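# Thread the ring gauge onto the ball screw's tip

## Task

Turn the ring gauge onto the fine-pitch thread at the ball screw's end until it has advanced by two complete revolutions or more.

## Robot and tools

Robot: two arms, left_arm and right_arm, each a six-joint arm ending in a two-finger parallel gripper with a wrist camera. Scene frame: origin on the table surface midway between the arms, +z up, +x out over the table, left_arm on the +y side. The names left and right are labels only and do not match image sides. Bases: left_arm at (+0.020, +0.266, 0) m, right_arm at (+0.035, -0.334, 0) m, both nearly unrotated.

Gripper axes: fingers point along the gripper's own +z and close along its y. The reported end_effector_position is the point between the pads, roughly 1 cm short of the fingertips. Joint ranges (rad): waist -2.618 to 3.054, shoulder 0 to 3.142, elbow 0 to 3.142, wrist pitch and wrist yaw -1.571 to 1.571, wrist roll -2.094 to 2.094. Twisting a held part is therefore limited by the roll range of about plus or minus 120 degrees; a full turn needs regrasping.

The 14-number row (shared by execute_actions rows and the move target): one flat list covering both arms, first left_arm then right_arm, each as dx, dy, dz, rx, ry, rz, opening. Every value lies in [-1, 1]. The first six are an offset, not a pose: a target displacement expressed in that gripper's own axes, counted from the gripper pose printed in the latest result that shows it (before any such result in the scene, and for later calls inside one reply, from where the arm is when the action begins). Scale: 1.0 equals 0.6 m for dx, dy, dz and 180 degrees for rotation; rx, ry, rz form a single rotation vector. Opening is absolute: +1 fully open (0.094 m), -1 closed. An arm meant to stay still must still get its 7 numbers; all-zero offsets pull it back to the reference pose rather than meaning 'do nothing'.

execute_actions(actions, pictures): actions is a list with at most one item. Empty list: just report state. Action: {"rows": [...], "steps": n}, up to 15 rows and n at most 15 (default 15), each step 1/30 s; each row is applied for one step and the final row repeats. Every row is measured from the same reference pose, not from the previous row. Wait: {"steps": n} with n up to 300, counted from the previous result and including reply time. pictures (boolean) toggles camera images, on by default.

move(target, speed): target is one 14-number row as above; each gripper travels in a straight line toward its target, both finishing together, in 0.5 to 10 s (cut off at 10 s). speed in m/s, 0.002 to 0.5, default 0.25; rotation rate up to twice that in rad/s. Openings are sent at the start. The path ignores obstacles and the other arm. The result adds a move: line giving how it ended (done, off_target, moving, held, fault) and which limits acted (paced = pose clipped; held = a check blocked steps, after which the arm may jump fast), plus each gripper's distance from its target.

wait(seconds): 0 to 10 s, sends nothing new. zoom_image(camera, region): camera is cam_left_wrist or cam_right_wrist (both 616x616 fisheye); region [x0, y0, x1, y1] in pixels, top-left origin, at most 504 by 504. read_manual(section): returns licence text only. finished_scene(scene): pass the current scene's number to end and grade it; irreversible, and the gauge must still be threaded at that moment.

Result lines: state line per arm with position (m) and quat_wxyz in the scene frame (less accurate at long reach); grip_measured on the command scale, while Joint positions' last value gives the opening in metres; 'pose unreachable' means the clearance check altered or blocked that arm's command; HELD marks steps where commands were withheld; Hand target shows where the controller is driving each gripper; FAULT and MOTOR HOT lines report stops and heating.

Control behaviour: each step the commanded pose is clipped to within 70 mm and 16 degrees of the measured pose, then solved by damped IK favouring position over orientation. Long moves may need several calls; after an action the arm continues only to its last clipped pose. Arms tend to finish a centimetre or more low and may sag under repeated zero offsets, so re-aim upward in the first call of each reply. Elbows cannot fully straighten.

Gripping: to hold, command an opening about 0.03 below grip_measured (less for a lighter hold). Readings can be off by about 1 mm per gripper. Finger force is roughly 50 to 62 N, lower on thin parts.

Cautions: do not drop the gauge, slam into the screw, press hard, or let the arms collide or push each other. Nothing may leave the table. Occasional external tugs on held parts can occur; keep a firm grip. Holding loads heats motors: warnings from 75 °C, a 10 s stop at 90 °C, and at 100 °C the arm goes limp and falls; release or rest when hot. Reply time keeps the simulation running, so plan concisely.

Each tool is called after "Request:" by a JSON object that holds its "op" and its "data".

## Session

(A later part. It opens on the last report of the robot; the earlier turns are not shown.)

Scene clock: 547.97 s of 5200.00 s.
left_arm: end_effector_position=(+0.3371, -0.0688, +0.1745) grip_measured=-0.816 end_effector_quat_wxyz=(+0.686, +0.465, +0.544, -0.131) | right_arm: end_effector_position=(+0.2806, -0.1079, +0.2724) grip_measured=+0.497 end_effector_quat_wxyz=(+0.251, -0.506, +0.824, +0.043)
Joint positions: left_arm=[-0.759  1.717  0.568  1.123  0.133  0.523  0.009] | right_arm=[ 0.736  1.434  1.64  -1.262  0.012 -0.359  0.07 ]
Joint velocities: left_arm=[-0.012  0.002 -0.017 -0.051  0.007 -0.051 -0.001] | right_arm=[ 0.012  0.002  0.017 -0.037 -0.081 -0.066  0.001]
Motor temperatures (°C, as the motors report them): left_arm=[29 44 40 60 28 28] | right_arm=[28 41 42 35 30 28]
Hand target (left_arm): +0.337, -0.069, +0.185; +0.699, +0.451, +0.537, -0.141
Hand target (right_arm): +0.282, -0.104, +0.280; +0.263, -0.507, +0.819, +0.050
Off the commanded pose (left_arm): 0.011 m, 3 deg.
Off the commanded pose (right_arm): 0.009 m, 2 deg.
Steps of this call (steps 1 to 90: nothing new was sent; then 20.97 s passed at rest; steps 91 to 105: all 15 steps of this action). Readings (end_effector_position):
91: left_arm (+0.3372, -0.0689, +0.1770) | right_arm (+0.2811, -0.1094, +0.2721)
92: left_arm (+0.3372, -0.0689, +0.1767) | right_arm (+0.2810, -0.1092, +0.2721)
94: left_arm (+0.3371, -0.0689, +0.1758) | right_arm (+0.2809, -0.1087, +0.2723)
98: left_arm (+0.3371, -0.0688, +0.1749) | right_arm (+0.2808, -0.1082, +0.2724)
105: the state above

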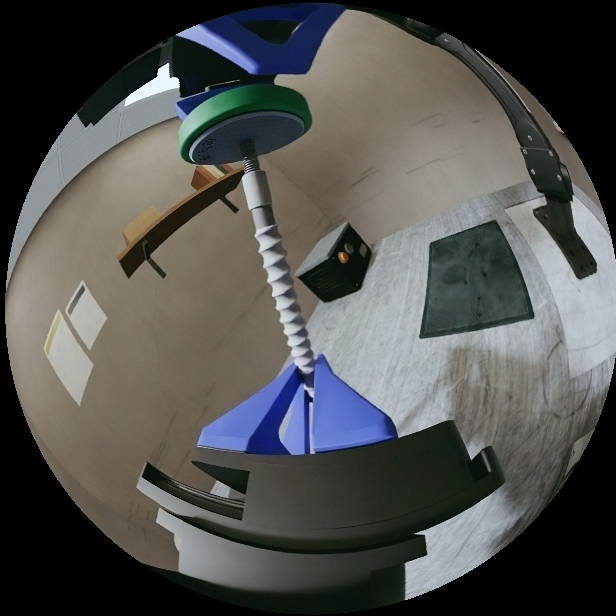

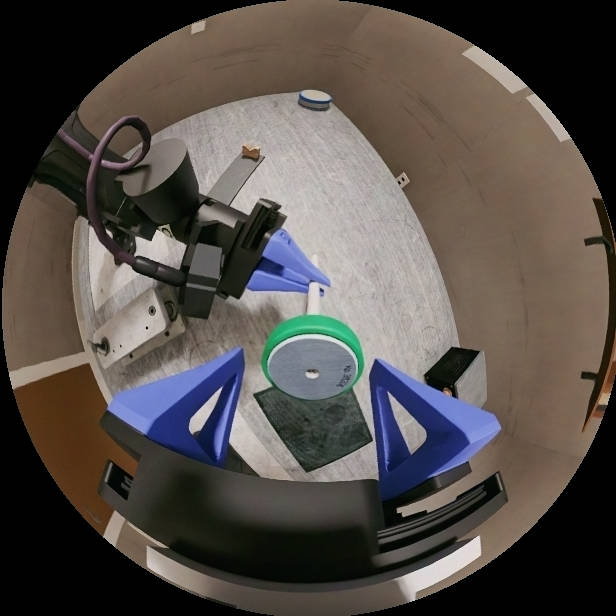

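Request:
{"op": "execute_actions", "data": {"actions": [{"rows": [[-0.018,0.011,0,-0.0075,-0.0143,-0.004,-0.87,-0.0162,-0.0044,-0.006,0.003,-0.0125,0,0.45],[-0.018,0.011,0,-0.0075,-0.0143,-0.004,-0.87,-0.0162,-0.0044,-0.003,0.003,-0.0125,0,0.45],[-0.018,0.011,0,-0.0075,-0.0143,-0.004,-0.87,-0.0162,-0.0044,0.0,0.003,-0.0125,0,0.45],[-0.018,0.011,0,-0.0075,-0.0143,-0.004,-0.87,-0.0162,-0.0044,0.003,0.003,-0.0125,0,0.45],[-0.018,0.011,0,-0.0075,-0.0143,-0.004,-0.87,-0.0162,-0.0044,0.007,0.003,-0.0125,0,0.45]], "steps": 15}]}}

Request:
{"op": "zoom_image", "data": {"camera": "cam_right_wrist", "region": [230, 230, 390, 410]}}

Scene clock: 559.63 s of 5200.00 s.
left_arm: end_effector_position=(+0.3371, -0.0688, +0.1744) grip_measured=-0.816 end_effector_quat_wxyz=(+0.686, +0.465, +0.544, -0.131) | right_arm: end_effector_position=(+0.2877, -0.1014, +0.2781) grip_measured=+0.453 end_effector_quat_wxyz=(+0.272, -0.503, +0.819, +0.047)
Joint positions: left_arm=[-0.759  1.717  0.568  1.123  0.133  0.522  0.009] | right_arm=[ 0.736  1.434  1.64  -1.217  0.012 -0.359  0.068]
Joint velocities: left_arm=[ 0.002  0.007  0.012  0.051 -0.037  0.007  0.   ] | right_arm=[-0.002 -0.007  0.002  0.037 -0.095  0.037  0.001]
Motor temperatures (°C, as the motors report them): left_arm=[29 44 40 60 28 28] | right_arm=[28 41 42 36 30 28]
Hand target (left_arm): +0.337, -0.069, +0.187; +0.702, +0.452, +0.533, -0.139
Hand target (right_arm): +0.288, -0.100, +0.274; +0.269, -0.504, +0.819, +0.049
Off the commanded pose (left_arm): 0.013 m, 3 deg.
Off the commanded pose (right_arm): 0.005 m, 0 deg.
Steps of this call (steps 1 to 90: nothing new was sent; then 8.17 s passed at rest; steps 91 to 105: all 15 steps of this action). Readings (end_effector_position):
91: left_arm (+0.3371, -0.0688, +0.1744) | right_arm (+0.2808, -0.1077, +0.2726)
92: left_arm (+0.3371, -0.0688, +0.1744) | right_arm (+0.2813, -0.1072, +0.2730)
94: left_arm (+0.3371, -0.0688, +0.1744) | right_arm (+0.2828, -0.1058, +0.2742)
98: left_arm (+0.3371, -0.0688, +0.1744) | right_arm (+0.2859, -0.1030, +0.2767)
105: the state above

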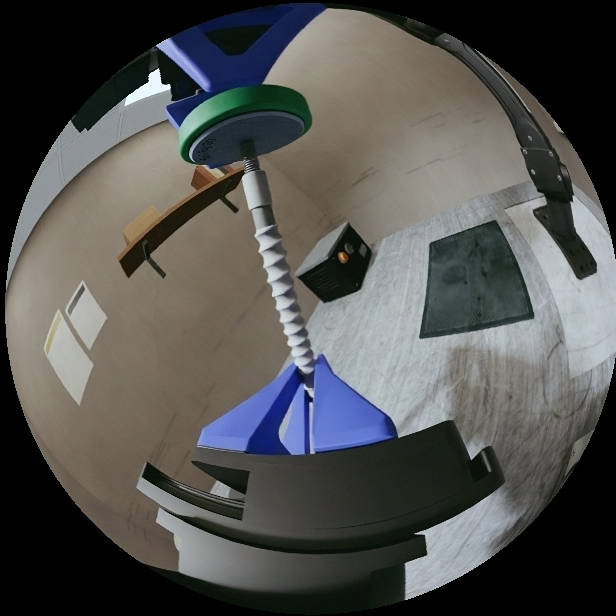

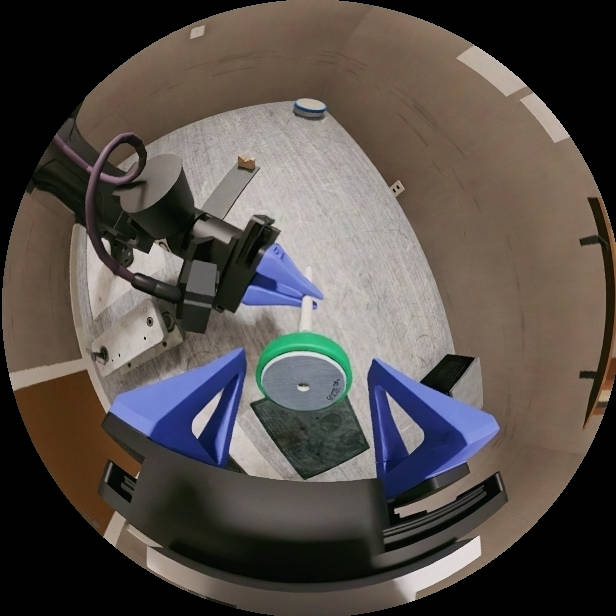

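Region (230, 230, 390, 410) of cam_right_wrist's 616x616 image, scaled by 2.800, with more detail than that image has.

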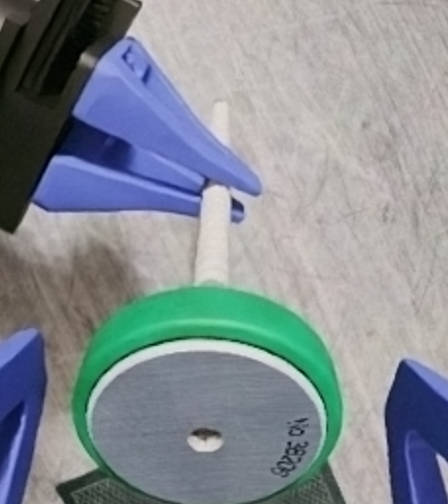

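Request:
{"op": "execute_actions", "data": {"actions": [{"rows": [[-0.018,0.011,0,-0.0075,-0.0143,-0.004,-0.87,0.016,0.006,0.02,-0.004,0.0105,0,0.45],[-0.018,0.011,0,-0.0075,-0.0143,-0.004,-0.87,0.02,0.0076,0.025,-0.0051,0.0134,0,0.45]], "steps": 15}]}}

Request:
{"op": "zoom_image", "data": {"camera": "cam_right_wrist", "region": [230, 230, 390, 410]}}

Scene clock: 571.30 s of 5200.00 s.
left_arm: end_effector_position=(+0.3371, -0.0688, +0.1744) grip_measured=-0.816 end_effector_quat_wxyz=(+0.686, +0.465, +0.544, -0.131) | right_arm: end_effector_position=(+0.2851, -0.1037, +0.2593) grip_measured=+0.453 end_effector_quat_wxyz=(+0.250, -0.506, +0.824, +0.043)
Joint positions: left_arm=[-0.759  1.717  0.568  1.123  0.133  0.522  0.009] | right_arm=[ 0.736  1.437  1.586 -1.207  0.012 -0.359  0.068]
Joint velocities: left_arm=[-0.012  0.002  0.007 -0.007 -0.051 -0.007 -0.   ] | right_arm=[ 0.012 -0.012  0.012  0.066  0.022  0.022  0.001]
Motor temperatures (°C, as the motors report them): left_arm=[29 44 40 61 28 28] | right_arm=[28 41 41 36 30 28]
Hand target (left_arm): +0.337, -0.069, +0.187; +0.702, +0.452, +0.533, -0.139
Hand target (right_arm): +0.285, -0.103, +0.259; +0.250, -0.506, +0.824, +0.044
Off the commanded pose (left_arm): 0.013 m, 3 deg.
Off the commanded pose (right_arm): 0.001 m, 0 deg.
Steps of this call (steps 1 to 90: nothing new was sent; then 8.17 s passed at rest; steps 91 to 105: all 15 steps of this action). Readings (end_effector_position):
91: left_arm (+0.3371, -0.0688, +0.1744) | right_arm (+0.2881, -0.1010, +0.2770)
92: left_arm (+0.3371, -0.0688, +0.1744) | right_arm (+0.2878, -0.1012, +0.2742)
94: left_arm (+0.3371, -0.0688, +0.1744) | right_arm (+0.2861, -0.1028, +0.2657)
98: left_arm (+0.3371, -0.0688, +0.1744) | right_arm (+0.2851, -0.1037, +0.2593)
105: the state above

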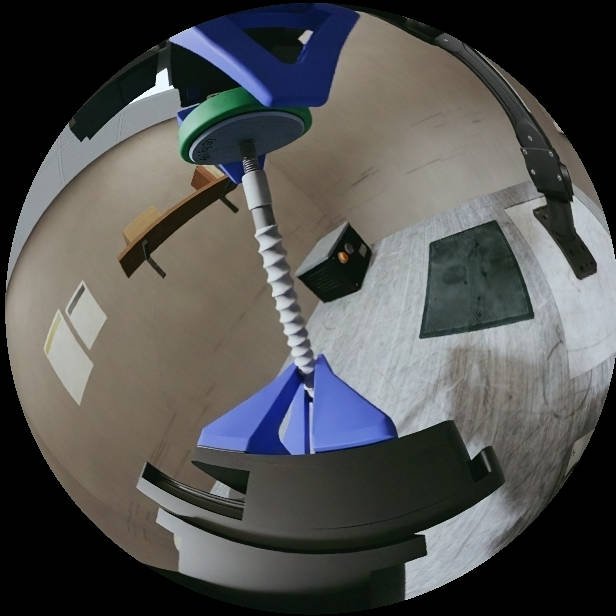

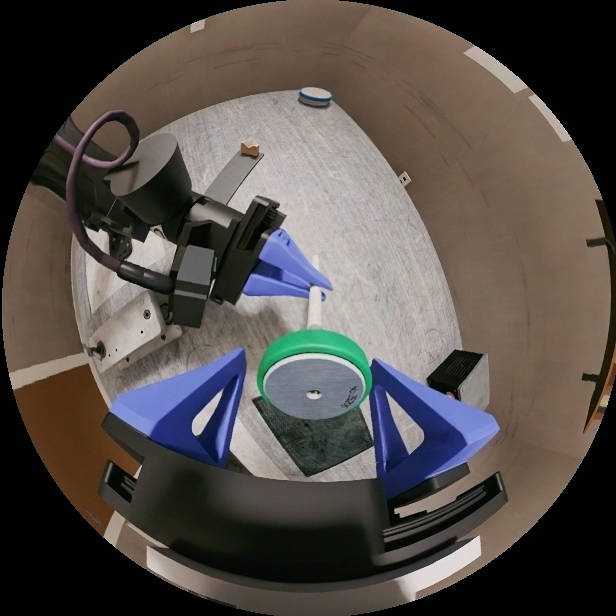

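Region (230, 230, 390, 410) of cam_right_wrist's 616x616 image, scaled by 2.800, with more detail than that image has.

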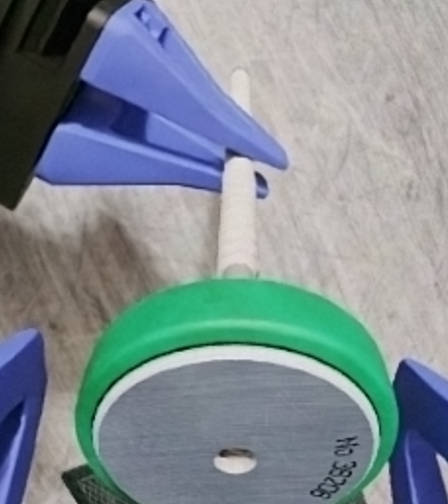

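Request:
{"op": "execute_actions", "data": {"actions": [{"rows": [[-0.018,0.011,0,-0.0075,-0.0143,-0.004,-0.87,-0.0078,-0.003,-0.002,0.0023,-0.006,0,0.45]], "steps": 12}]}}

Request:
{"op": "zoom_image", "data": {"camera": "cam_right_wrist", "region": [230, 260, 390, 440]}}

Scene clock: 583.47 s of 5200.00 s.
left_arm: end_effector_position=(+0.3371, -0.0688, +0.1744) grip_measured=-0.816 end_effector_quat_wxyz=(+0.686, +0.465, +0.544, -0.131) | right_arm: end_effector_position=(+0.2860, -0.1029, +0.2600) grip_measured=+0.453 end_effector_quat_wxyz=(+0.252, -0.506, +0.824, +0.044)
Joint positions: left_arm=[-0.759  1.717  0.568  1.123  0.133  0.522  0.009] | right_arm=[ 0.736  1.437  1.586 -1.202  0.012 -0.359  0.068]
Joint velocities: left_arm=[-0.017  0.012 -0.007  0.007  0.037 -0.022 -0.   ] | right_arm=[ 0.017 -0.002 -0.027 -0.037 -0.051  0.007  0.001]
Motor temperatures (°C, as the motors report them): left_arm=[29 44 40 61 28 28] | right_arm=[28 41 41 36 30 28]
Hand target (left_arm): +0.337, -0.069, +0.187; +0.702, +0.452, +0.533, -0.139
Hand target (right_arm): +0.288, -0.101, +0.263; +0.259, -0.505, +0.822, +0.045
Off the commanded pose (left_arm): 0.013 m, 3 deg.
Off the commanded pose (right_arm): 0.004 m, 1 deg.
Steps of this call (steps 1 to 90: nothing new was sent; then 8.77 s passed at rest; steps 91 to 102: all 12 steps of this action). Readings (end_effector_position):
91: left_arm (+0.3371, -0.0688, +0.1744) | right_arm (+0.2852, -0.1037, +0.2593)
92: left_arm (+0.3371, -0.0688, +0.1744) | right_arm (+0.2853, -0.1035, +0.2595)
94: left_arm (+0.3371, -0.0688, +0.1744) | right_arm (+0.2856, -0.1033, +0.2597)
98: left_arm (+0.3371, -0.0688, +0.1744) | right_arm (+0.2859, -0.1030, +0.2599)
102: the state above

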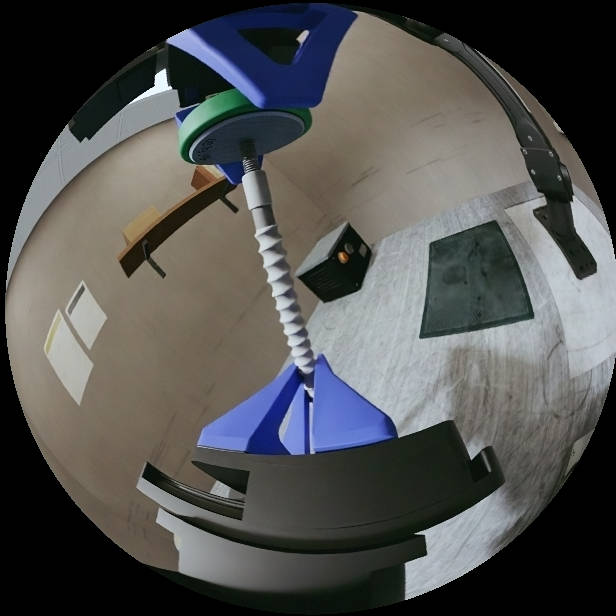

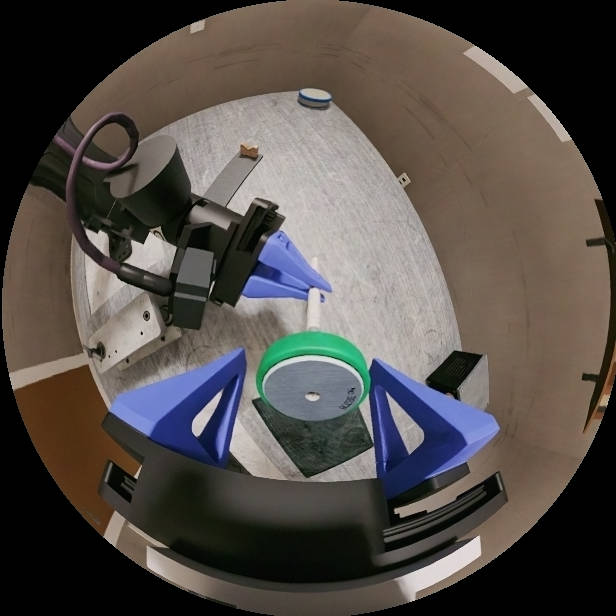

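Region (230, 260, 390, 440) of cam_right_wrist's 616x616 image, scaled by 2.800, with more detail than that image has.

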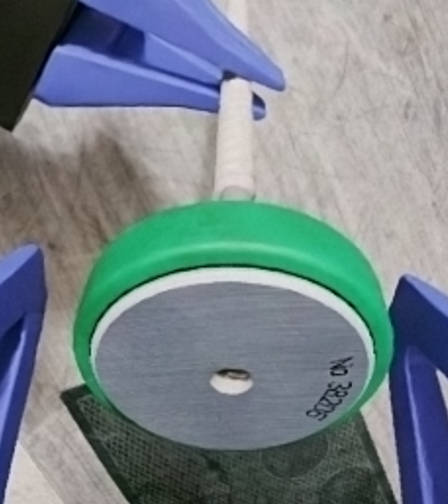

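Request:
{"op": "execute_actions", "data": {"actions": [{"rows": [[-0.018,0.011,0,-0.0075,-0.0143,-0.004,-0.87,-0.0072,-0.0085,-0.002,0.008,-0.0048,0,0.45]], "steps": 14}]}}

Request:
{"op": "zoom_image", "data": {"camera": "cam_right_wrist", "region": [230, 260, 390, 440]}}

Scene clock: 599.23 s of 5200.00 s.
left_arm: end_effector_position=(+0.3371, -0.0688, +0.1744) grip_measured=-0.816 end_effector_quat_wxyz=(+0.686, +0.465, +0.544, -0.131) | right_arm: end_effector_position=(+0.2888, -0.1034, +0.2610) grip_measured=+0.453 end_effector_quat_wxyz=(+0.257, -0.504, +0.824, +0.038)
Joint positions: left_arm=[-0.759  1.717  0.568  1.123  0.133  0.522  0.009] | right_arm=[ 0.736  1.437  1.586 -1.194  0.025 -0.359  0.068]
Joint velocities: left_arm=[ 0.002 -0.012  0.012 -0.022  0.007  0.066 -0.001] | right_arm=[-0.012 -0.002  0.012  0.022  0.007  0.007 -0.   ]
Motor temperatures (°C, as the motors report them): left_arm=[29 44 40 62 28 28] | right_arm=[28 41 41 36 30 28]
Hand target (left_arm): +0.337, -0.069, +0.187; +0.702, +0.452, +0.533, -0.139
Hand target (right_arm): +0.292, -0.102, +0.264; +0.265, -0.502, +0.822, +0.037
Off the commanded pose (left_arm): 0.013 m, 3 deg.
Off the commanded pose (right_arm): 0.004 m, 1 deg.
Steps of this call (steps 1 to 90: nothing new was sent; then 12.30 s passed at rest; steps 91 to 104: all 14 steps of this action). Readings (end_effector_position):
91: left_arm (+0.3371, -0.0688, +0.1744) | right_arm (+0.2864, -0.1030, +0.2601)
92: left_arm (+0.3371, -0.0688, +0.1744) | right_arm (+0.2869, -0.1031, +0.2603)
94: left_arm (+0.3371, -0.0688, +0.1744) | right_arm (+0.2877, -0.1032, +0.2606)
98: left_arm (+0.3371, -0.0688, +0.1744) | right_arm (+0.2884, -0.1033, +0.2609)
104: the state above

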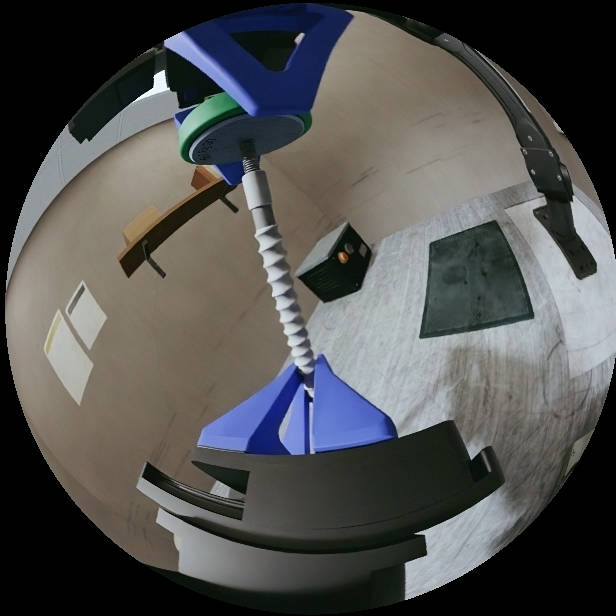

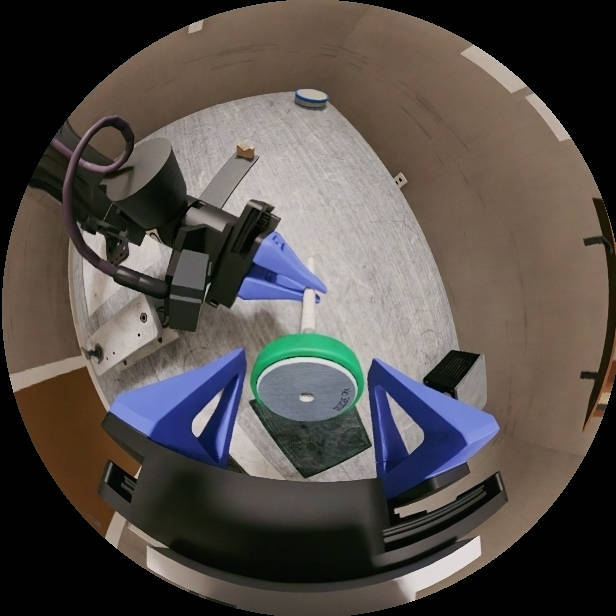

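Region (230, 260, 390, 440) of cam_right_wrist's 616x616 image, scaled by 2.800, with more detail than that image has.

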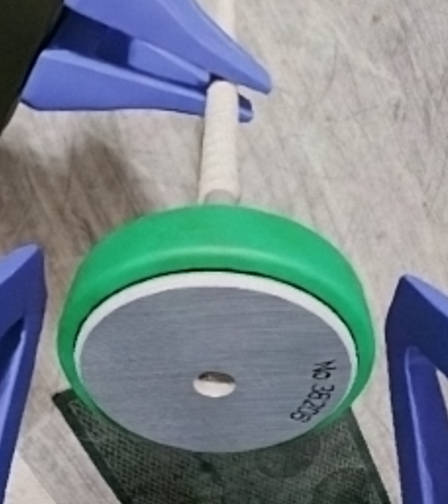

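Request:
{"op": "execute_actions", "data": {"actions": [{"rows": [[-0.018,0.011,0,-0.0075,-0.0143,-0.004,-0.87,-0.0031,-0.0012,0,0.0011,-0.0028,0,0.36],[-0.018,0.011,0,-0.0075,-0.0143,-0.004,-0.87,-0.0031,-0.0012,0,0.0011,-0.0028,0,0.28],[-0.018,0.011,0,-0.0075,-0.0143,-0.004,-0.87,-0.0031,-0.0012,0,0.0011,-0.0028,0,0.22],[-0.018,0.011,0,-0.0075,-0.0143,-0.004,-0.87,-0.0031,-0.0012,0,0.0011,-0.0028,0,0.17],[-0.018,0.011,0,-0.0075,-0.0143,-0.004,-0.87,-0.0031,-0.0012,0,0.0011,-0.0028,0,0.14],[-0.018,0.011,0,-0.0075,-0.0143,-0.004,-0.87,-0.0031,-0.0012,0,0.0011,-0.0028,0,0.115],[-0.018,0.011,0,-0.0075,-0.0143,-0.004,-0.87,-0.0031,-0.0012,0,0.0011,-0.0028,0,0.095],[-0.018,0.011,0,-0.0075,-0.0143,-0.004,-0.87,-0.0031,-0.0012,0,0.0011,-0.0028,0,0.08],[-0.018,0.011,0,-0.0075,-0.0143,-0.004,-0.87,-0.0031,-0.0012,0,0.0011,-0.0028,0,0.065],[-0.018,0.011,0,-0.0075,-0.0143,-0.004,-0.87,-0.0031,-0.0012,0,0.0011,-0.0028,0,0.05],[-0.018,0.011,0,-0.0075,-0.0143,-0.004,-0.87,-0.0031,-0.0012,0,0.0011,-0.0028,0,0.04]], "steps": 13}], "pictures": false}}

Request:
{"op": "execute_actions", "data": {"actions": [{"rows": [[-0.018,0.011,0,-0.0075,-0.0143,-0.004,-0.87,-0.0031,-0.0012,0,0.0066,-0.0014,0.3,0.04]], "steps": 15}], "pictures": false}}

Request:
{"op": "execute_actions", "data": {"actions": [{"rows": [[-0.018,0.011,0,-0.0075,-0.0143,-0.004,-0.87,-0.0031,0.0011,0,0.0042,-0.0052,0.3,0.04]], "steps": 15}], "pictures": false}}

Request:
{"op": "execute_actions", "data": {"actions": [{"rows": [[-0.018,0.011,0,-0.0075,-0.0143,-0.004,-0.87,-0.0017,0.0028,0,-0.0002,-0.0068,0.3,0.04]], "steps": 15}], "pictures": false}}

Request:
{"op": "execute_actions", "data": {"actions": [{"rows": [[-0.018,0.011,0,-0.0075,-0.0143,-0.004,-0.87,0.0005,0.0033,0,-0.003,0.0004,0.09,0.04]], "steps": 12}]}}

Request:
{"op": "zoom_image", "data": {"camera": "cam_left_wrist", "region": [170, 60, 310, 200]}}

Scene clock: 627.67 s of 5200.00 s.
left_arm: end_effector_position=(+0.3371, -0.0688, +0.1744) grip_measured=-0.816 end_effector_quat_wxyz=(+0.686, +0.465, +0.544, -0.131) | right_arm: end_effector_position=(+0.2889, -0.1034, +0.2611) grip_measured=+0.075 end_effector_quat_wxyz=(+0.258, -0.504, +0.824, +0.038)
Joint positions: left_arm=[-0.759  1.717  0.568  1.123  0.133  0.522  0.009] | right_arm=[ 0.736  1.437  1.586 -1.193  0.025 -0.359  0.051]
Joint velocities: left_arm=[ 0.017 -0.002 -0.022 -0.007 -0.022  0.051 -0.   ] | right_arm=[-0.007 -0.002  0.007 -0.007 -0.051  0.007  0.001]
Motor temperatures (°C, as the motors report them): left_arm=[29 44 40 63 28 28] | right_arm=[28 40 41 36 30 28]
Hand target (left_arm): +0.337, -0.069, +0.187; +0.702, +0.452, +0.533, -0.139
Hand target (right_arm): +0.290, -0.102, +0.262; +0.262, -0.503, +0.823, +0.039
Off the commanded pose (left_arm): 0.013 m, 3 deg.
Off the commanded pose (right_arm): 0.002 m, 1 deg.
Steps of this call (steps 1 to 90: nothing new was sent; then 25.00 s passed at rest; steps 91 to 103: all 13 steps of this action). Readings (end_effector_position):
91: left_arm (+0.3371, -0.0688, +0.1744) | right_arm (+0.2889, -0.1034, +0.2611)
92: left_arm (+0.3371, -0.0688, +0.1744) | right_arm (+0.2889, -0.1034, +0.2611)
94: left_arm (+0.3371, -0.0688, +0.1744) | right_arm (+0.2889, -0.1034, +0.2611)
98: left_arm (+0.3371, -0.0688, +0.1744) | right_arm (+0.2889, -0.1034, +0.2611)
103: the state above

Scene clock: 628.17 s of 5200.00 s.
left_arm: end_effector_position=(+0.3371, -0.0688, +0.1744) grip_measured=-0.816 end_effector_quat_wxyz=(+0.686, +0.465, +0.544, -0.131) | right_arm: end_effector_position=(+0.2882, -0.1026, +0.2610) grip_measured=+0.075 end_effector_quat_wxyz=(+0.228, -0.197, +0.945, +0.125)
Joint positions: left_arm=[-0.759  1.717  0.568  1.123  0.133  0.522  0.009] | right_arm=[ 0.736  1.437  1.586 -1.193  0.019  0.33   0.051]
Joint velocities: left_arm=[-0.027  0.002 -0.022  0.022 -0.007 -0.051 -0.001] | right_arm=[-0.002 -0.007 -0.007  0.051  0.007  1.311 -0.001]
Motor temperatures (°C, as the motors report them): left_arm=[29 44 40 63 28 28] | right_arm=[28 40 41 36 30 28]
Hand target (left_arm): +0.337, -0.069, +0.187; +0.702, +0.452, +0.533, -0.139
Hand target (right_arm): +0.290, -0.102, +0.262; +0.218, -0.098, +0.960, +0.147
Off the commanded pose (left_arm): 0.013 m, 3 deg.
Off the commanded pose (right_arm): 0.002 m, 15 deg; orientation clipped at the last step of the last action.
Steps of this call (steps 1 to 15: all 15 steps of this action). Readings (end_effector_position):
1: left_arm (+0.3371, -0.0688, +0.1744) | right_arm (+0.2887, -0.1032, +0.2611)
2: left_arm (+0.3371, -0.0688, +0.1744) | right_arm (+0.2885, -0.1030, +0.2611)
4: left_arm (+0.3371, -0.0688, +0.1744) | right_arm (+0.2884, -0.1028, +0.2611)
8: left_arm (+0.3371, -0.0688, +0.1744) | right_arm (+0.2883, -0.1027, +0.2610)
15: the state above

Scene clock: 628.67 s of 5200.00 s.
left_arm: end_effector_position=(+0.3370, -0.0690, +0.1744) grip_measured=-0.816 end_effector_quat_wxyz=(+0.686, +0.466, +0.544, -0.131) | right_arm: end_effector_position=(+0.2876, -0.1016, +0.2612) grip_measured=+0.075 end_effector_quat_wxyz=(+0.169, +0.141, +0.955, +0.199)
Joint positions: left_arm=[-0.759  1.717  0.568  1.123  0.134  0.522  0.009] | right_arm=[ 0.736  1.437  1.586 -1.192  0.012  1.035  0.051]
Joint velocities: left_arm=[ 0.007 -0.022 -0.007 -0.037 -0.022 -0.066 -0.001] | right_arm=[-0.012 -0.002  0.017 -0.051 -0.037  1.297  0.   ]
Motor temperatures (°C, as the motors report them): left_arm=[29 44 40 63 28 28] | right_arm=[28 40 41 36 30 28]
Hand target (left_arm): +0.337, -0.069, +0.187; +0.702, +0.452, +0.533, -0.139
Hand target (right_arm): +0.289, -0.101, +0.262; +0.152, +0.239, +0.935, +0.215
Off the commanded pose (left_arm): 0.013 m, 3 deg.
Off the commanded pose (right_arm): 0.002 m, 14 deg; orientation clipped at the last step of the last action.
Steps of this call (steps 1 to 15: all 15 steps of this action). Readings (end_effector_position):
1: left_arm (+0.3371, -0.0688, +0.1744) | right_arm (+0.2880, -0.1024, +0.2610)
2: left_arm (+0.3371, -0.0688, +0.1744) | right_arm (+0.2878, -0.1021, +0.2610)
4: left_arm (+0.3371, -0.0688, +0.1744) | right_arm (+0.2876, -0.1019, +0.2610)
8: left_arm (+0.3370, -0.0689, +0.1744) | right_arm (+0.2874, -0.1018, +0.2610)
15: the state above

Scene clock: 629.17 s of 5200.00 s.
left_arm: end_effector_position=(+0.3368, -0.0691, +0.1744) grip_measured=-0.816 end_effector_quat_wxyz=(+0.685, +0.466, +0.544, -0.132) | right_arm: end_effector_position=(+0.2875, -0.1005, +0.2615) grip_measured=+0.075 end_effector_quat_wxyz=(+0.087, +0.464, +0.846, +0.247)
Joint positions: left_arm=[-0.759  1.717  0.568  1.123  0.135  0.522  0.009] | right_arm=[ 0.736  1.437  1.586 -1.189  0.008  1.745  0.051]
Joint velocities: left_arm=[-0.007 -0.002 -0.012  0.095  0.007  0.022  0.   ] | right_arm=[ 0.017 -0.012  0.002 -0.007  0.022  1.399 -0.   ]
Motor temperatures (°C, as the motors report them): left_arm=[29 44 40 63 28 28] | right_arm=[28 40 41 36 30 28]
Hand target (left_arm): +0.337, -0.069, +0.187; +0.702, +0.452, +0.533, -0.139
Hand target (right_arm): +0.289, -0.101, +0.262; +0.066, +0.548, +0.794, +0.255
Off the commanded pose (left_arm): 0.013 m, 3 deg.
Off the commanded pose (right_arm): 0.001 m, 13 deg; orientation clipped at the last step of the last action.
Steps of this call (steps 1 to 15: all 15 steps of this action). Readings (end_effector_position):
1: left_arm (+0.3370, -0.0690, +0.1744) | right_arm (+0.2874, -0.1014, +0.2612)
2: left_arm (+0.3369, -0.0690, +0.1744) | right_arm (+0.2874, -0.1012, +0.2612)
4: left_arm (+0.3368, -0.0690, +0.1744) | right_arm (+0.2872, -0.1010, +0.2612)
8: left_arm (+0.3368, -0.0691, +0.1744) | right_arm (+0.2873, -0.1008, +0.2614)
15: the state above

Scene clock: 629.57 s of 5200.00 s.
left_arm: end_effector_position=(+0.3368, -0.0691, +0.1744) grip_measured=-0.816 end_effector_quat_wxyz=(+0.685, +0.466, +0.544, -0.132) | right_arm: end_effector_position=(+0.2877, -0.1000, +0.2618) grip_measured=+0.075 end_effector_quat_wxyz=(+0.055, +0.568, +0.780, +0.258)
Joint positions: left_arm=[-0.759  1.717  0.568  1.123  0.135  0.522  0.009] | right_arm=[ 0.736  1.437  1.586 -1.187  0.006  2.002  0.051]
Joint velocities: left_arm=[ 0.032  0.002  0.002 -0.007  0.007 -0.022 -0.001] | right_arm=[ 0.002  0.007  0.012  0.007  0.022  0.125 -0.   ]
Motor temperatures (°C, as the motors report them): left_arm=[29 44 40 63 28 28] | right_arm=[28 40 41 36 30 28]
Hand target (left_arm): +0.337, -0.069, +0.187; +0.702, +0.452, +0.533, -0.140
Hand target (right_arm): +0.289, -0.099, +0.263; +0.053, +0.577, +0.772, +0.261
Off the commanded pose (left_arm): 0.013 m, 3 deg.
Off the commanded pose (right_arm): 0.001 m, 2 deg.
Steps of this call (steps 1 to 12: all 12 steps of this action). Readings (end_effector_position):
1: left_arm (+0.3368, -0.0691, +0.1744) | right_arm (+0.2875, -0.1003, +0.2616)
2: left_arm (+0.3368, -0.0691, +0.1744) | right_arm (+0.2875, -0.1002, +0.2617)
4: left_arm (+0.3368, -0.0691, +0.1744) | right_arm (+0.2876, -0.1001, +0.2617)
8: left_arm (+0.3368, -0.0691, +0.1744) | right_arm (+0.2877, -0.1001, +0.2618)
12: the state above

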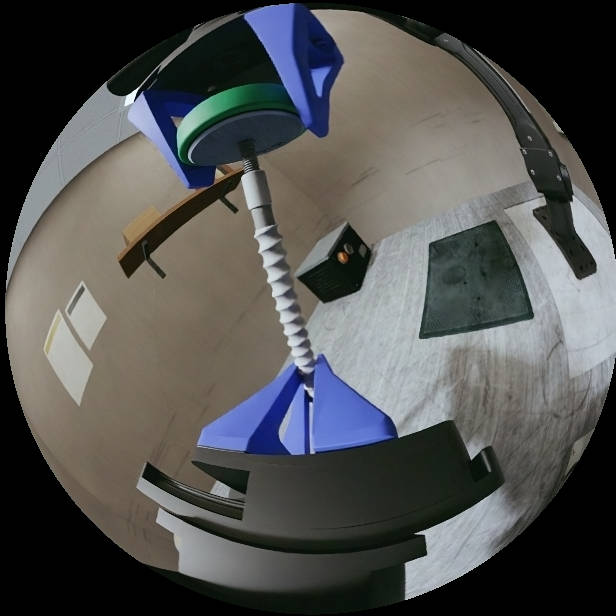

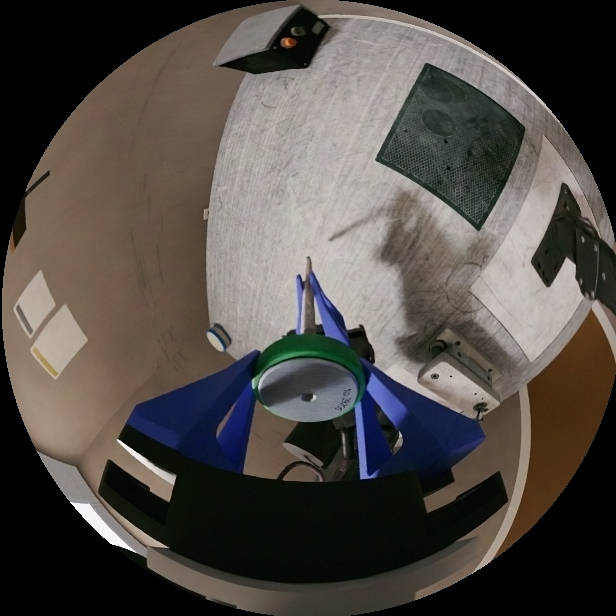

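Region (170, 60, 310, 200) of cam_left_wrist's 616x616 image, scaled by 3.600, with more detail than that image has.

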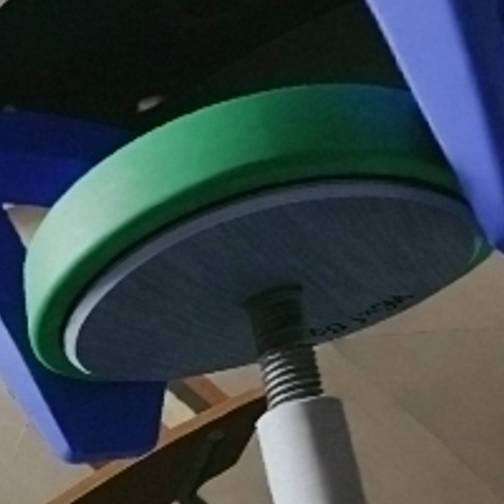

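Request:
{"op": "execute_actions", "data": {"actions": [{"rows": [[-0.018,0.011,0,-0.0075,-0.0143,-0.004,-0.87,0.001,0.0023,0,-0.002,0.001,0,0.1],[-0.018,0.011,0,-0.0075,-0.0143,-0.004,-0.87,0.001,0.0023,0,-0.002,0.001,0,0.2],[-0.018,0.011,0,-0.0075,-0.0143,-0.004,-0.87,0.001,0.0023,0,-0.002,0.001,0,0.4]], "steps": 8}], "pictures": false}}

Request:
{"op": "execute_actions", "data": {"actions": [{"rows": [[-0.018,0.011,0,-0.0075,-0.0143,-0.004,-0.87,0.001,0.0023,0,0.0012,0.0086,-0.3,0.4]], "steps": 15}], "pictures": false}}

Request:
{"op": "execute_actions", "data": {"actions": [{"rows": [[-0.018,0.011,0,-0.0075,-0.0143,-0.004,-0.87,-0.0006,0.0024,0,-0.0046,0.0074,-0.3,0.4]], "steps": 15}], "pictures": false}}

Request:
{"op": "execute_actions", "data": {"actions": [{"rows": [[-0.018,0.011,0,-0.0075,-0.0143,-0.004,-0.87,-0.0021,0.0014,0,-0.0083,0.0026,-0.3,0.4]], "steps": 15}]}}

Request:
{"op": "zoom_image", "data": {"camera": "cam_right_wrist", "region": [230, 260, 390, 440]}}

Request:
{"op": "execute_actions", "data": {"actions": [{"rows": [[-0.018,0.011,0,-0.0075,-0.0143,-0.004,-0.87,-0.0025,-0.0003,0,-0.008,-0.0034,-0.3,0.4]], "steps": 15}], "pictures": false}}

Request:
{"op": "execute_actions", "data": {"actions": [{"rows": [[-0.018,0.011,0,-0.0075,-0.0143,-0.004,-0.87,-0.0017,-0.0018,0,-0.0038,-0.0078,-0.3,0.4]], "steps": 15}], "pictures": false}}

Request:
{"op": "execute_actions", "data": {"actions": [{"rows": [[-0.018,0.011,0,-0.0075,-0.0143,-0.004,-0.87,-0.0001,-0.0025,0,0.0023,-0.0041,-0.14,0.4]], "steps": 15}]}}

Request:
{"op": "zoom_image", "data": {"camera": "cam_right_wrist", "region": [230, 260, 390, 440]}}

Request:
{"op": "zoom_image", "data": {"camera": "cam_left_wrist", "region": [170, 60, 310, 200]}}

Scene clock: 656.27 s of 5200.00 s.
left_arm: end_effector_position=(+0.3368, -0.0691, +0.1744) grip_measured=-0.816 end_effector_quat_wxyz=(+0.685, +0.466, +0.544, -0.132) | right_arm: end_effector_position=(+0.2883, -0.0995, +0.2623) grip_measured=+0.397 end_effector_quat_wxyz=(+0.053, +0.572, +0.776, +0.260)
Joint positions: left_arm=[-0.759  1.717  0.568  1.123  0.135  0.522  0.009] | right_arm=[ 0.736  1.437  1.586 -1.183  0.006  2.014  0.066]
Joint velocities: left_arm=[-0.012 -0.007  0.007 -0.022 -0.007 -0.022  0.   ] | right_arm=[ 0.007  0.002  0.002 -0.037  0.007 -0.007 -0.   ]
Motor temperatures (°C, as the motors report them): left_arm=[29 44 40 65 28 28] | right_arm=[28 40 41 36 30 28]
Hand target (left_arm): +0.337, -0.069, +0.187; +0.702, +0.452, +0.533, -0.140
Hand target (right_arm): +0.289, -0.099, +0.263; +0.055, +0.567, +0.779, +0.261
Off the commanded pose (left_arm): 0.013 m, 3 deg.
Off the commanded pose (right_arm): 0.001 m, 1 deg.
Steps of this call (steps 1 to 90: nothing new was sent; then 23.43 s passed at rest; steps 91 to 98: all 8 steps of this action). Readings (end_effector_position):
91: left_arm (+0.3368, -0.0691, +0.1744) | right_arm (+0.2877, -0.1000, +0.2618)
92: left_arm (+0.3368, -0.0691, +0.1744) | right_arm (+0.2878, -0.0999, +0.2619)
94: left_arm (+0.3368, -0.0691, +0.1744) | right_arm (+0.2880, -0.0997, +0.2621)
98: the state above

Scene clock: 656.77 s of 5200.00 s.
left_arm: end_effector_position=(+0.3368, -0.0691, +0.1744) grip_measured=-0.816 end_effector_quat_wxyz=(+0.685, +0.466, +0.544, -0.132) | right_arm: end_effector_position=(+0.2880, -0.0991, +0.2623) grip_measured=+0.397 end_effector_quat_wxyz=(+0.137, +0.276, +0.924, +0.227)
Joint positions: left_arm=[-0.759  1.717  0.568  1.123  0.135  0.522  0.009] | right_arm=[ 0.736  1.437  1.586 -1.183  0.004  1.324  0.066]
Joint velocities: left_arm=[-0.002  0.017 -0.007  0.007 -0.051  0.066 -0.001] | right_arm=[ 0.007 -0.007  0.007  0.037 -0.081 -1.37  -0.001]
Motor temperatures (°C, as the motors report them): left_arm=[29 44 40 65 28 28] | right_arm=[28 40 41 36 30 28]
Hand target (left_arm): +0.337, -0.069, +0.187; +0.702, +0.452, +0.533, -0.140
Hand target (right_arm): +0.289, -0.099, +0.263; +0.158, +0.179, +0.947, +0.214
Off the commanded pose (left_arm): 0.013 m, 3 deg.
Off the commanded pose (right_arm): 0.001 m, 15 deg; orientation clipped at the last step of the last action.
Steps of this call (steps 1 to 15: all 15 steps of this action). Readings (end_effector_position):
1: left_arm (+0.3368, -0.0691, +0.1744) | right_arm (+0.2883, -0.0995, +0.2623)
2: left_arm (+0.3368, -0.0691, +0.1744) | right_arm (+0.2883, -0.0995, +0.2623)
4: left_arm (+0.3368, -0.0691, +0.1744) | right_arm (+0.2883, -0.0995, +0.2623)
8: left_arm (+0.3368, -0.0691, +0.1744) | right_arm (+0.2883, -0.0995, +0.2623)
15: the state above

Scene clock: 657.27 s of 5200.00 s.
left_arm: end_effector_position=(+0.3368, -0.0691, +0.1744) grip_measured=-0.816 end_effector_quat_wxyz=(+0.685, +0.466, +0.544, -0.132) | right_arm: end_effector_position=(+0.2879, -0.0989, +0.2623) grip_measured=+0.397 end_effector_quat_wxyz=(+0.206, -0.059, +0.962, +0.167)
Joint positions: left_arm=[-0.759  1.717  0.568  1.123  0.135  0.522  0.009] | right_arm=[ 0.736  1.437  1.586 -1.183  0.003  0.622  0.066]
Joint velocities: left_arm=[-0.002 -0.027 -0.017  0.051 -0.007  0.022 -0.001] | right_arm=[ 0.002 -0.007 -0.007 -0.007 -0.081 -1.341  0.001]
Motor temperatures (°C, as the motors report them): left_arm=[29 44 40 65 28 28] | right_arm=[28 40 41 36 30 28]
Hand target (left_arm): +0.337, -0.069, +0.187; +0.702, +0.452, +0.533, -0.140
Hand target (right_arm): +0.289, -0.098, +0.263; +0.221, -0.158, +0.951, +0.148
Off the commanded pose (left_arm): 0.013 m, 3 deg.
Off the commanded pose (right_arm): 0.002 m, 14 deg; orientation clipped at the last step of the last action.
Steps of this call (steps 1 to 15: all 15 steps of this action). Readings (end_effector_position):
1: left_arm (+0.3368, -0.0691, +0.1744) | right_arm (+0.2880, -0.0991, +0.2623)
2: left_arm (+0.3368, -0.0691, +0.1744) | right_arm (+0.2880, -0.0991, +0.2623)
4: left_arm (+0.3368, -0.0691, +0.1744) | right_arm (+0.2880, -0.0991, +0.2623)
8: left_arm (+0.3368, -0.0691, +0.1744) | right_arm (+0.2880, -0.0991, +0.2623)
15: the state above

Scene clock: 657.77 s of 5200.00 s.
left_arm: end_effector_position=(+0.3368, -0.0691, +0.1744) grip_measured=-0.816 end_effector_quat_wxyz=(+0.685, +0.466, +0.544, -0.132) | right_arm: end_effector_position=(+0.2878, -0.0989, +0.2623) grip_measured=+0.397 end_effector_quat_wxyz=(+0.251, -0.389, +0.882, +0.085)
Joint positions: left_arm=[-0.759  1.717  0.568  1.123  0.135  0.522  0.009] | right_arm=[ 0.736  1.437  1.586 -1.183  0.002 -0.087  0.066]
Joint velocities: left_arm=[ 0.002 -0.007 -0.007 -0.11  -0.007 -0.095 -0.001] | right_arm=[-0.007  0.002 -0.012 -0.051 -0.022 -1.414  0.   ]
Motor temperatures (°C, as the motors report them): left_arm=[29 44 40 65 28 28] | right_arm=[28 40 41 36 30 28]
Hand target (left_arm): +0.337, -0.069, +0.187; +0.702, +0.452, +0.533, -0.140
Hand target (right_arm): +0.289, -0.098, +0.263; +0.258, -0.478, +0.837, +0.063
Off the commanded pose (left_arm): 0.013 m, 3 deg.
Off the commanded pose (right_arm): 0.002 m, 13 deg; orientation clipped at the last step of the last action.
Steps of this call (steps 1 to 15: all 15 steps of this action). Readings (end_effector_position):
1: left_arm (+0.3368, -0.0691, +0.1744) | right_arm (+0.2879, -0.0989, +0.2623)
2: left_arm (+0.3368, -0.0691, +0.1744) | right_arm (+0.2879, -0.0989, +0.2623)
4: left_arm (+0.3368, -0.0691, +0.1744) | right_arm (+0.2879, -0.0989, +0.2623)
8: left_arm (+0.3368, -0.0691, +0.1744) | right_arm (+0.2879, -0.0989, +0.2623)
15: the state above

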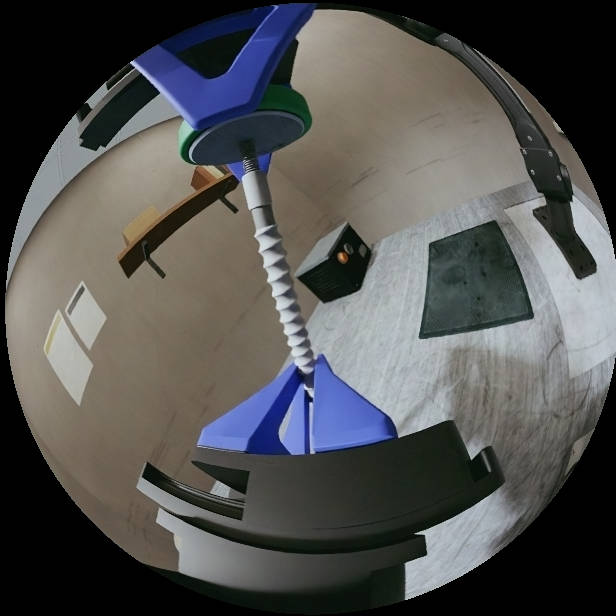

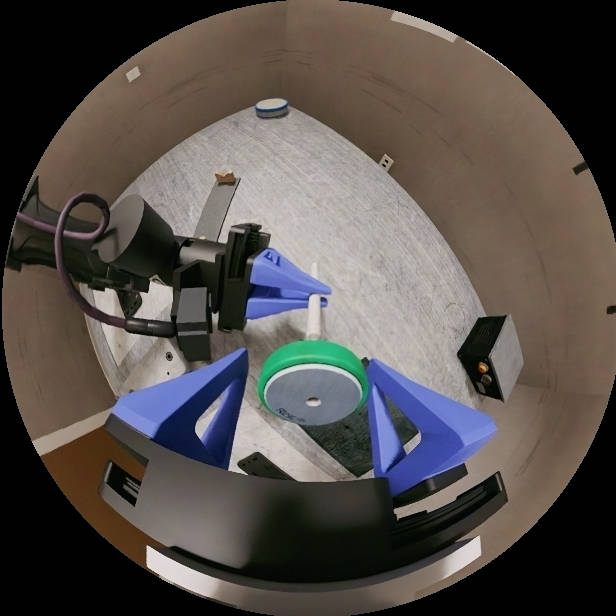

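Region (230, 260, 390, 440) of cam_right_wrist's 616x616 image, scaled by 2.800, with more detail than that image has.

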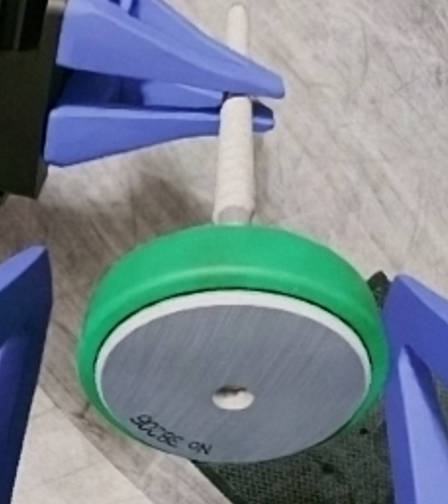

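Scene clock: 658.27 s of 5200.00 s.
left_arm: end_effector_position=(+0.3368, -0.0691, +0.1744) grip_measured=-0.816 end_effector_quat_wxyz=(+0.685, +0.466, +0.544, -0.132) | right_arm: end_effector_position=(+0.2880, -0.0990, +0.2623) grip_measured=+0.397 end_effector_quat_wxyz=(-0.265, +0.673, -0.690, +0.009)
Joint positions: left_arm=[-0.759  1.717  0.568  1.123  0.135  0.522  0.009] | right_arm=[ 0.736  1.437  1.586 -1.183  0.003 -0.801  0.066]
Joint velocities: left_arm=[ 0.007 -0.012 -0.002 -0.037 -0.037 -0.007 -0.001] | right_arm=[-0.007  0.002  0.002 -0.066 -0.037 -1.385 -0.   ]
Motor temperatures (°C, as the motors report them): left_arm=[29 44 40 65 28 28] | right_arm=[28 40 41 36 30 28]
Hand target (left_arm): +0.337, -0.069, +0.187; +0.702, +0.452, +0.533, -0.140
Hand target (right_arm): +0.289, -0.098, +0.263; -0.264, +0.740, -0.618, +0.031
Off the commanded pose (left_arm): 0.013 m, 3 deg.
Off the commanded pose (right_arm): 0.002 m, 13 deg.
Steps of this call (steps 1 to 15: all 15 steps of this action). Readings (end_effector_position):
1: left_arm (+0.3368, -0.0691, +0.1744) | right_arm (+0.2878, -0.0989, +0.2623)
2: left_arm (+0.3368, -0.0691, +0.1744) | right_arm (+0.2879, -0.0989, +0.2623)
4: left_arm (+0.3368, -0.0691, +0.1744) | right_arm (+0.2880, -0.0990, +0.2623)
8: left_arm (+0.3368, -0.0691, +0.1744) | right_arm (+0.2880, -0.0990, +0.2623)
15: the state above

Scene clock: 658.77 s of 5200.00 s.
left_arm: end_effector_position=(+0.3368, -0.0691, +0.1744) grip_measured=-0.816 end_effector_quat_wxyz=(+0.685, +0.466, +0.544, -0.132) | right_arm: end_effector_position=(+0.2885, -0.0997, +0.2623) grip_measured=+0.397 end_effector_quat_wxyz=(-0.244, +0.872, -0.411, +0.103)
Joint positions: left_arm=[-0.759  1.717  0.568  1.123  0.135  0.522  0.009] | right_arm=[ 0.736  1.437  1.586 -1.183  0.008 -1.519  0.066]
Joint velocities: left_arm=[-0.007 -0.007 -0.002 -0.066 -0.051 -0.007  0.   ] | right_arm=[-0.037 -0.002 -0.012  0.007  0.007 -1.37  -0.001]
Motor temperatures (°C, as the motors report them): left_arm=[29 44 40 65 28 28] | right_arm=[28 40 41 36 30 28]
Hand target (left_arm): +0.337, -0.069, +0.187; +0.702, +0.452, +0.533, -0.140
Hand target (right_arm): +0.289, -0.098, +0.263; -0.236, +0.909, -0.320, +0.122
Off the commanded pose (left_arm): 0.013 m, 3 deg.
Off the commanded pose (right_arm): 0.002 m, 13 deg.
Steps of this call (steps 1 to 15: all 15 steps of this action). Readings (end_effector_position):
1: left_arm (+0.3368, -0.0691, +0.1744) | right_arm (+0.2880, -0.0991, +0.2623)
2: left_arm (+0.3368, -0.0691, +0.1744) | right_arm (+0.2881, -0.0992, +0.2623)
4: left_arm (+0.3368, -0.0691, +0.1744) | right_arm (+0.2884, -0.0995, +0.2623)
8: left_arm (+0.3368, -0.0691, +0.1744) | right_arm (+0.2886, -0.0997, +0.2623)
15: the state above

Scene clock: 659.27 s of 5200.00 s.
left_arm: end_effector_position=(+0.3368, -0.0691, +0.1744) grip_measured=-0.816 end_effector_quat_wxyz=(+0.685, +0.466, +0.544, -0.132) | right_arm: end_effector_position=(+0.2886, -0.0989, +0.2627) grip_measured=+0.397 end_effector_quat_wxyz=(-0.219, +0.939, -0.219, +0.152)
Joint positions: left_arm=[-0.759  1.717  0.568  1.123  0.135  0.522  0.009] | right_arm=[ 0.736  1.437  1.586 -1.18   0.005 -1.939  0.066]
Joint velocities: left_arm=[-0.007 -0.017  0.002 -0.081  0.022 -0.066  0.001] | right_arm=[ 0.007 -0.007 -0.002  0.022 -0.066 -0.139 -0.001]
Motor temperatures (°C, as the motors report them): left_arm=[29 44 40 65 28 28] | right_arm=[28 40 41 36 30 28]
Hand target (left_arm): +0.337, -0.069, +0.187; +0.702, +0.452, +0.533, -0.140
Hand target (right_arm): +0.290, -0.099, +0.263; -0.221, +0.941, -0.209, +0.151
Off the commanded pose (left_arm): 0.013 m, 3 deg.
Off the commanded pose (right_arm): 0.001 m, 1 deg.
Steps of this call (steps 1 to 15: all 15 steps of this action). Readings (end_effector_position):
1: left_arm (+0.3368, -0.0691, +0.1744) | right_arm (+0.2886, -0.0998, +0.2623)
2: left_arm (+0.3368, -0.0691, +0.1744) | right_arm (+0.2888, -0.0998, +0.2624)
4: left_arm (+0.3368, -0.0691, +0.1744) | right_arm (+0.2889, -0.0998, +0.2624)
8: left_arm (+0.3368, -0.0691, +0.1744) | right_arm (+0.2891, -0.0997, +0.2626)
15: the state above

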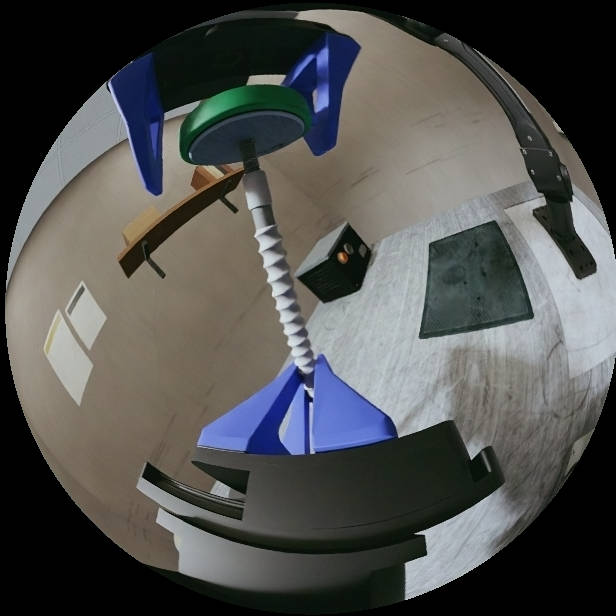

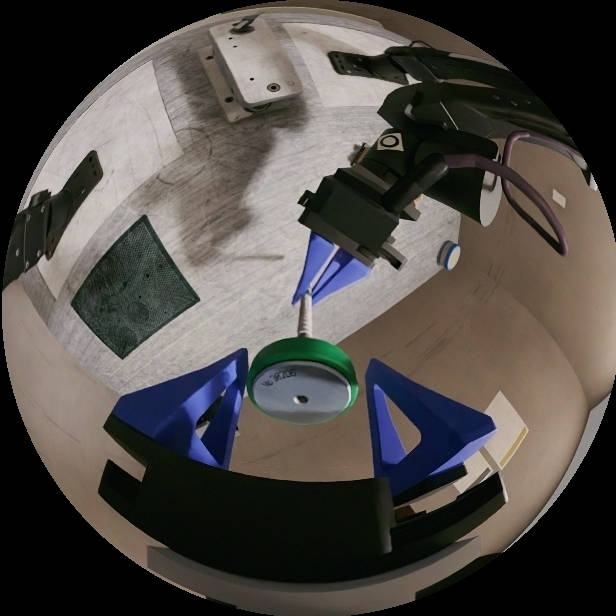

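Region (230, 260, 390, 440) of cam_right_wrist's 616x616 image, scaled by 2.800, with more detail than that image has.

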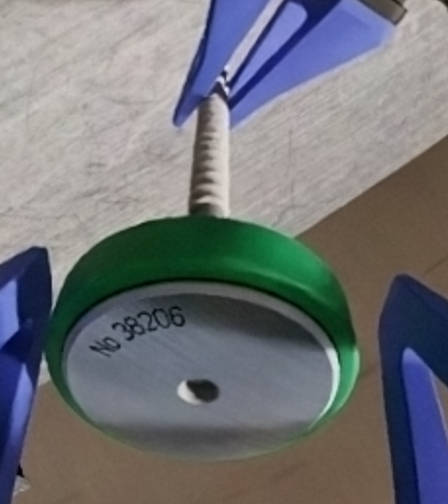

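Region (170, 60, 310, 200) of cam_left_wrist's 616x616 image, scaled by 3.600, with more detail than that image has.

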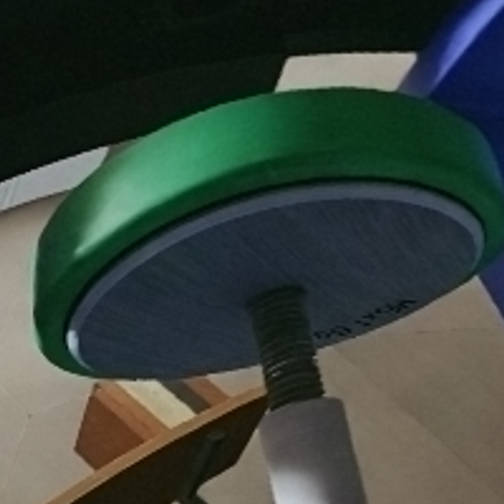

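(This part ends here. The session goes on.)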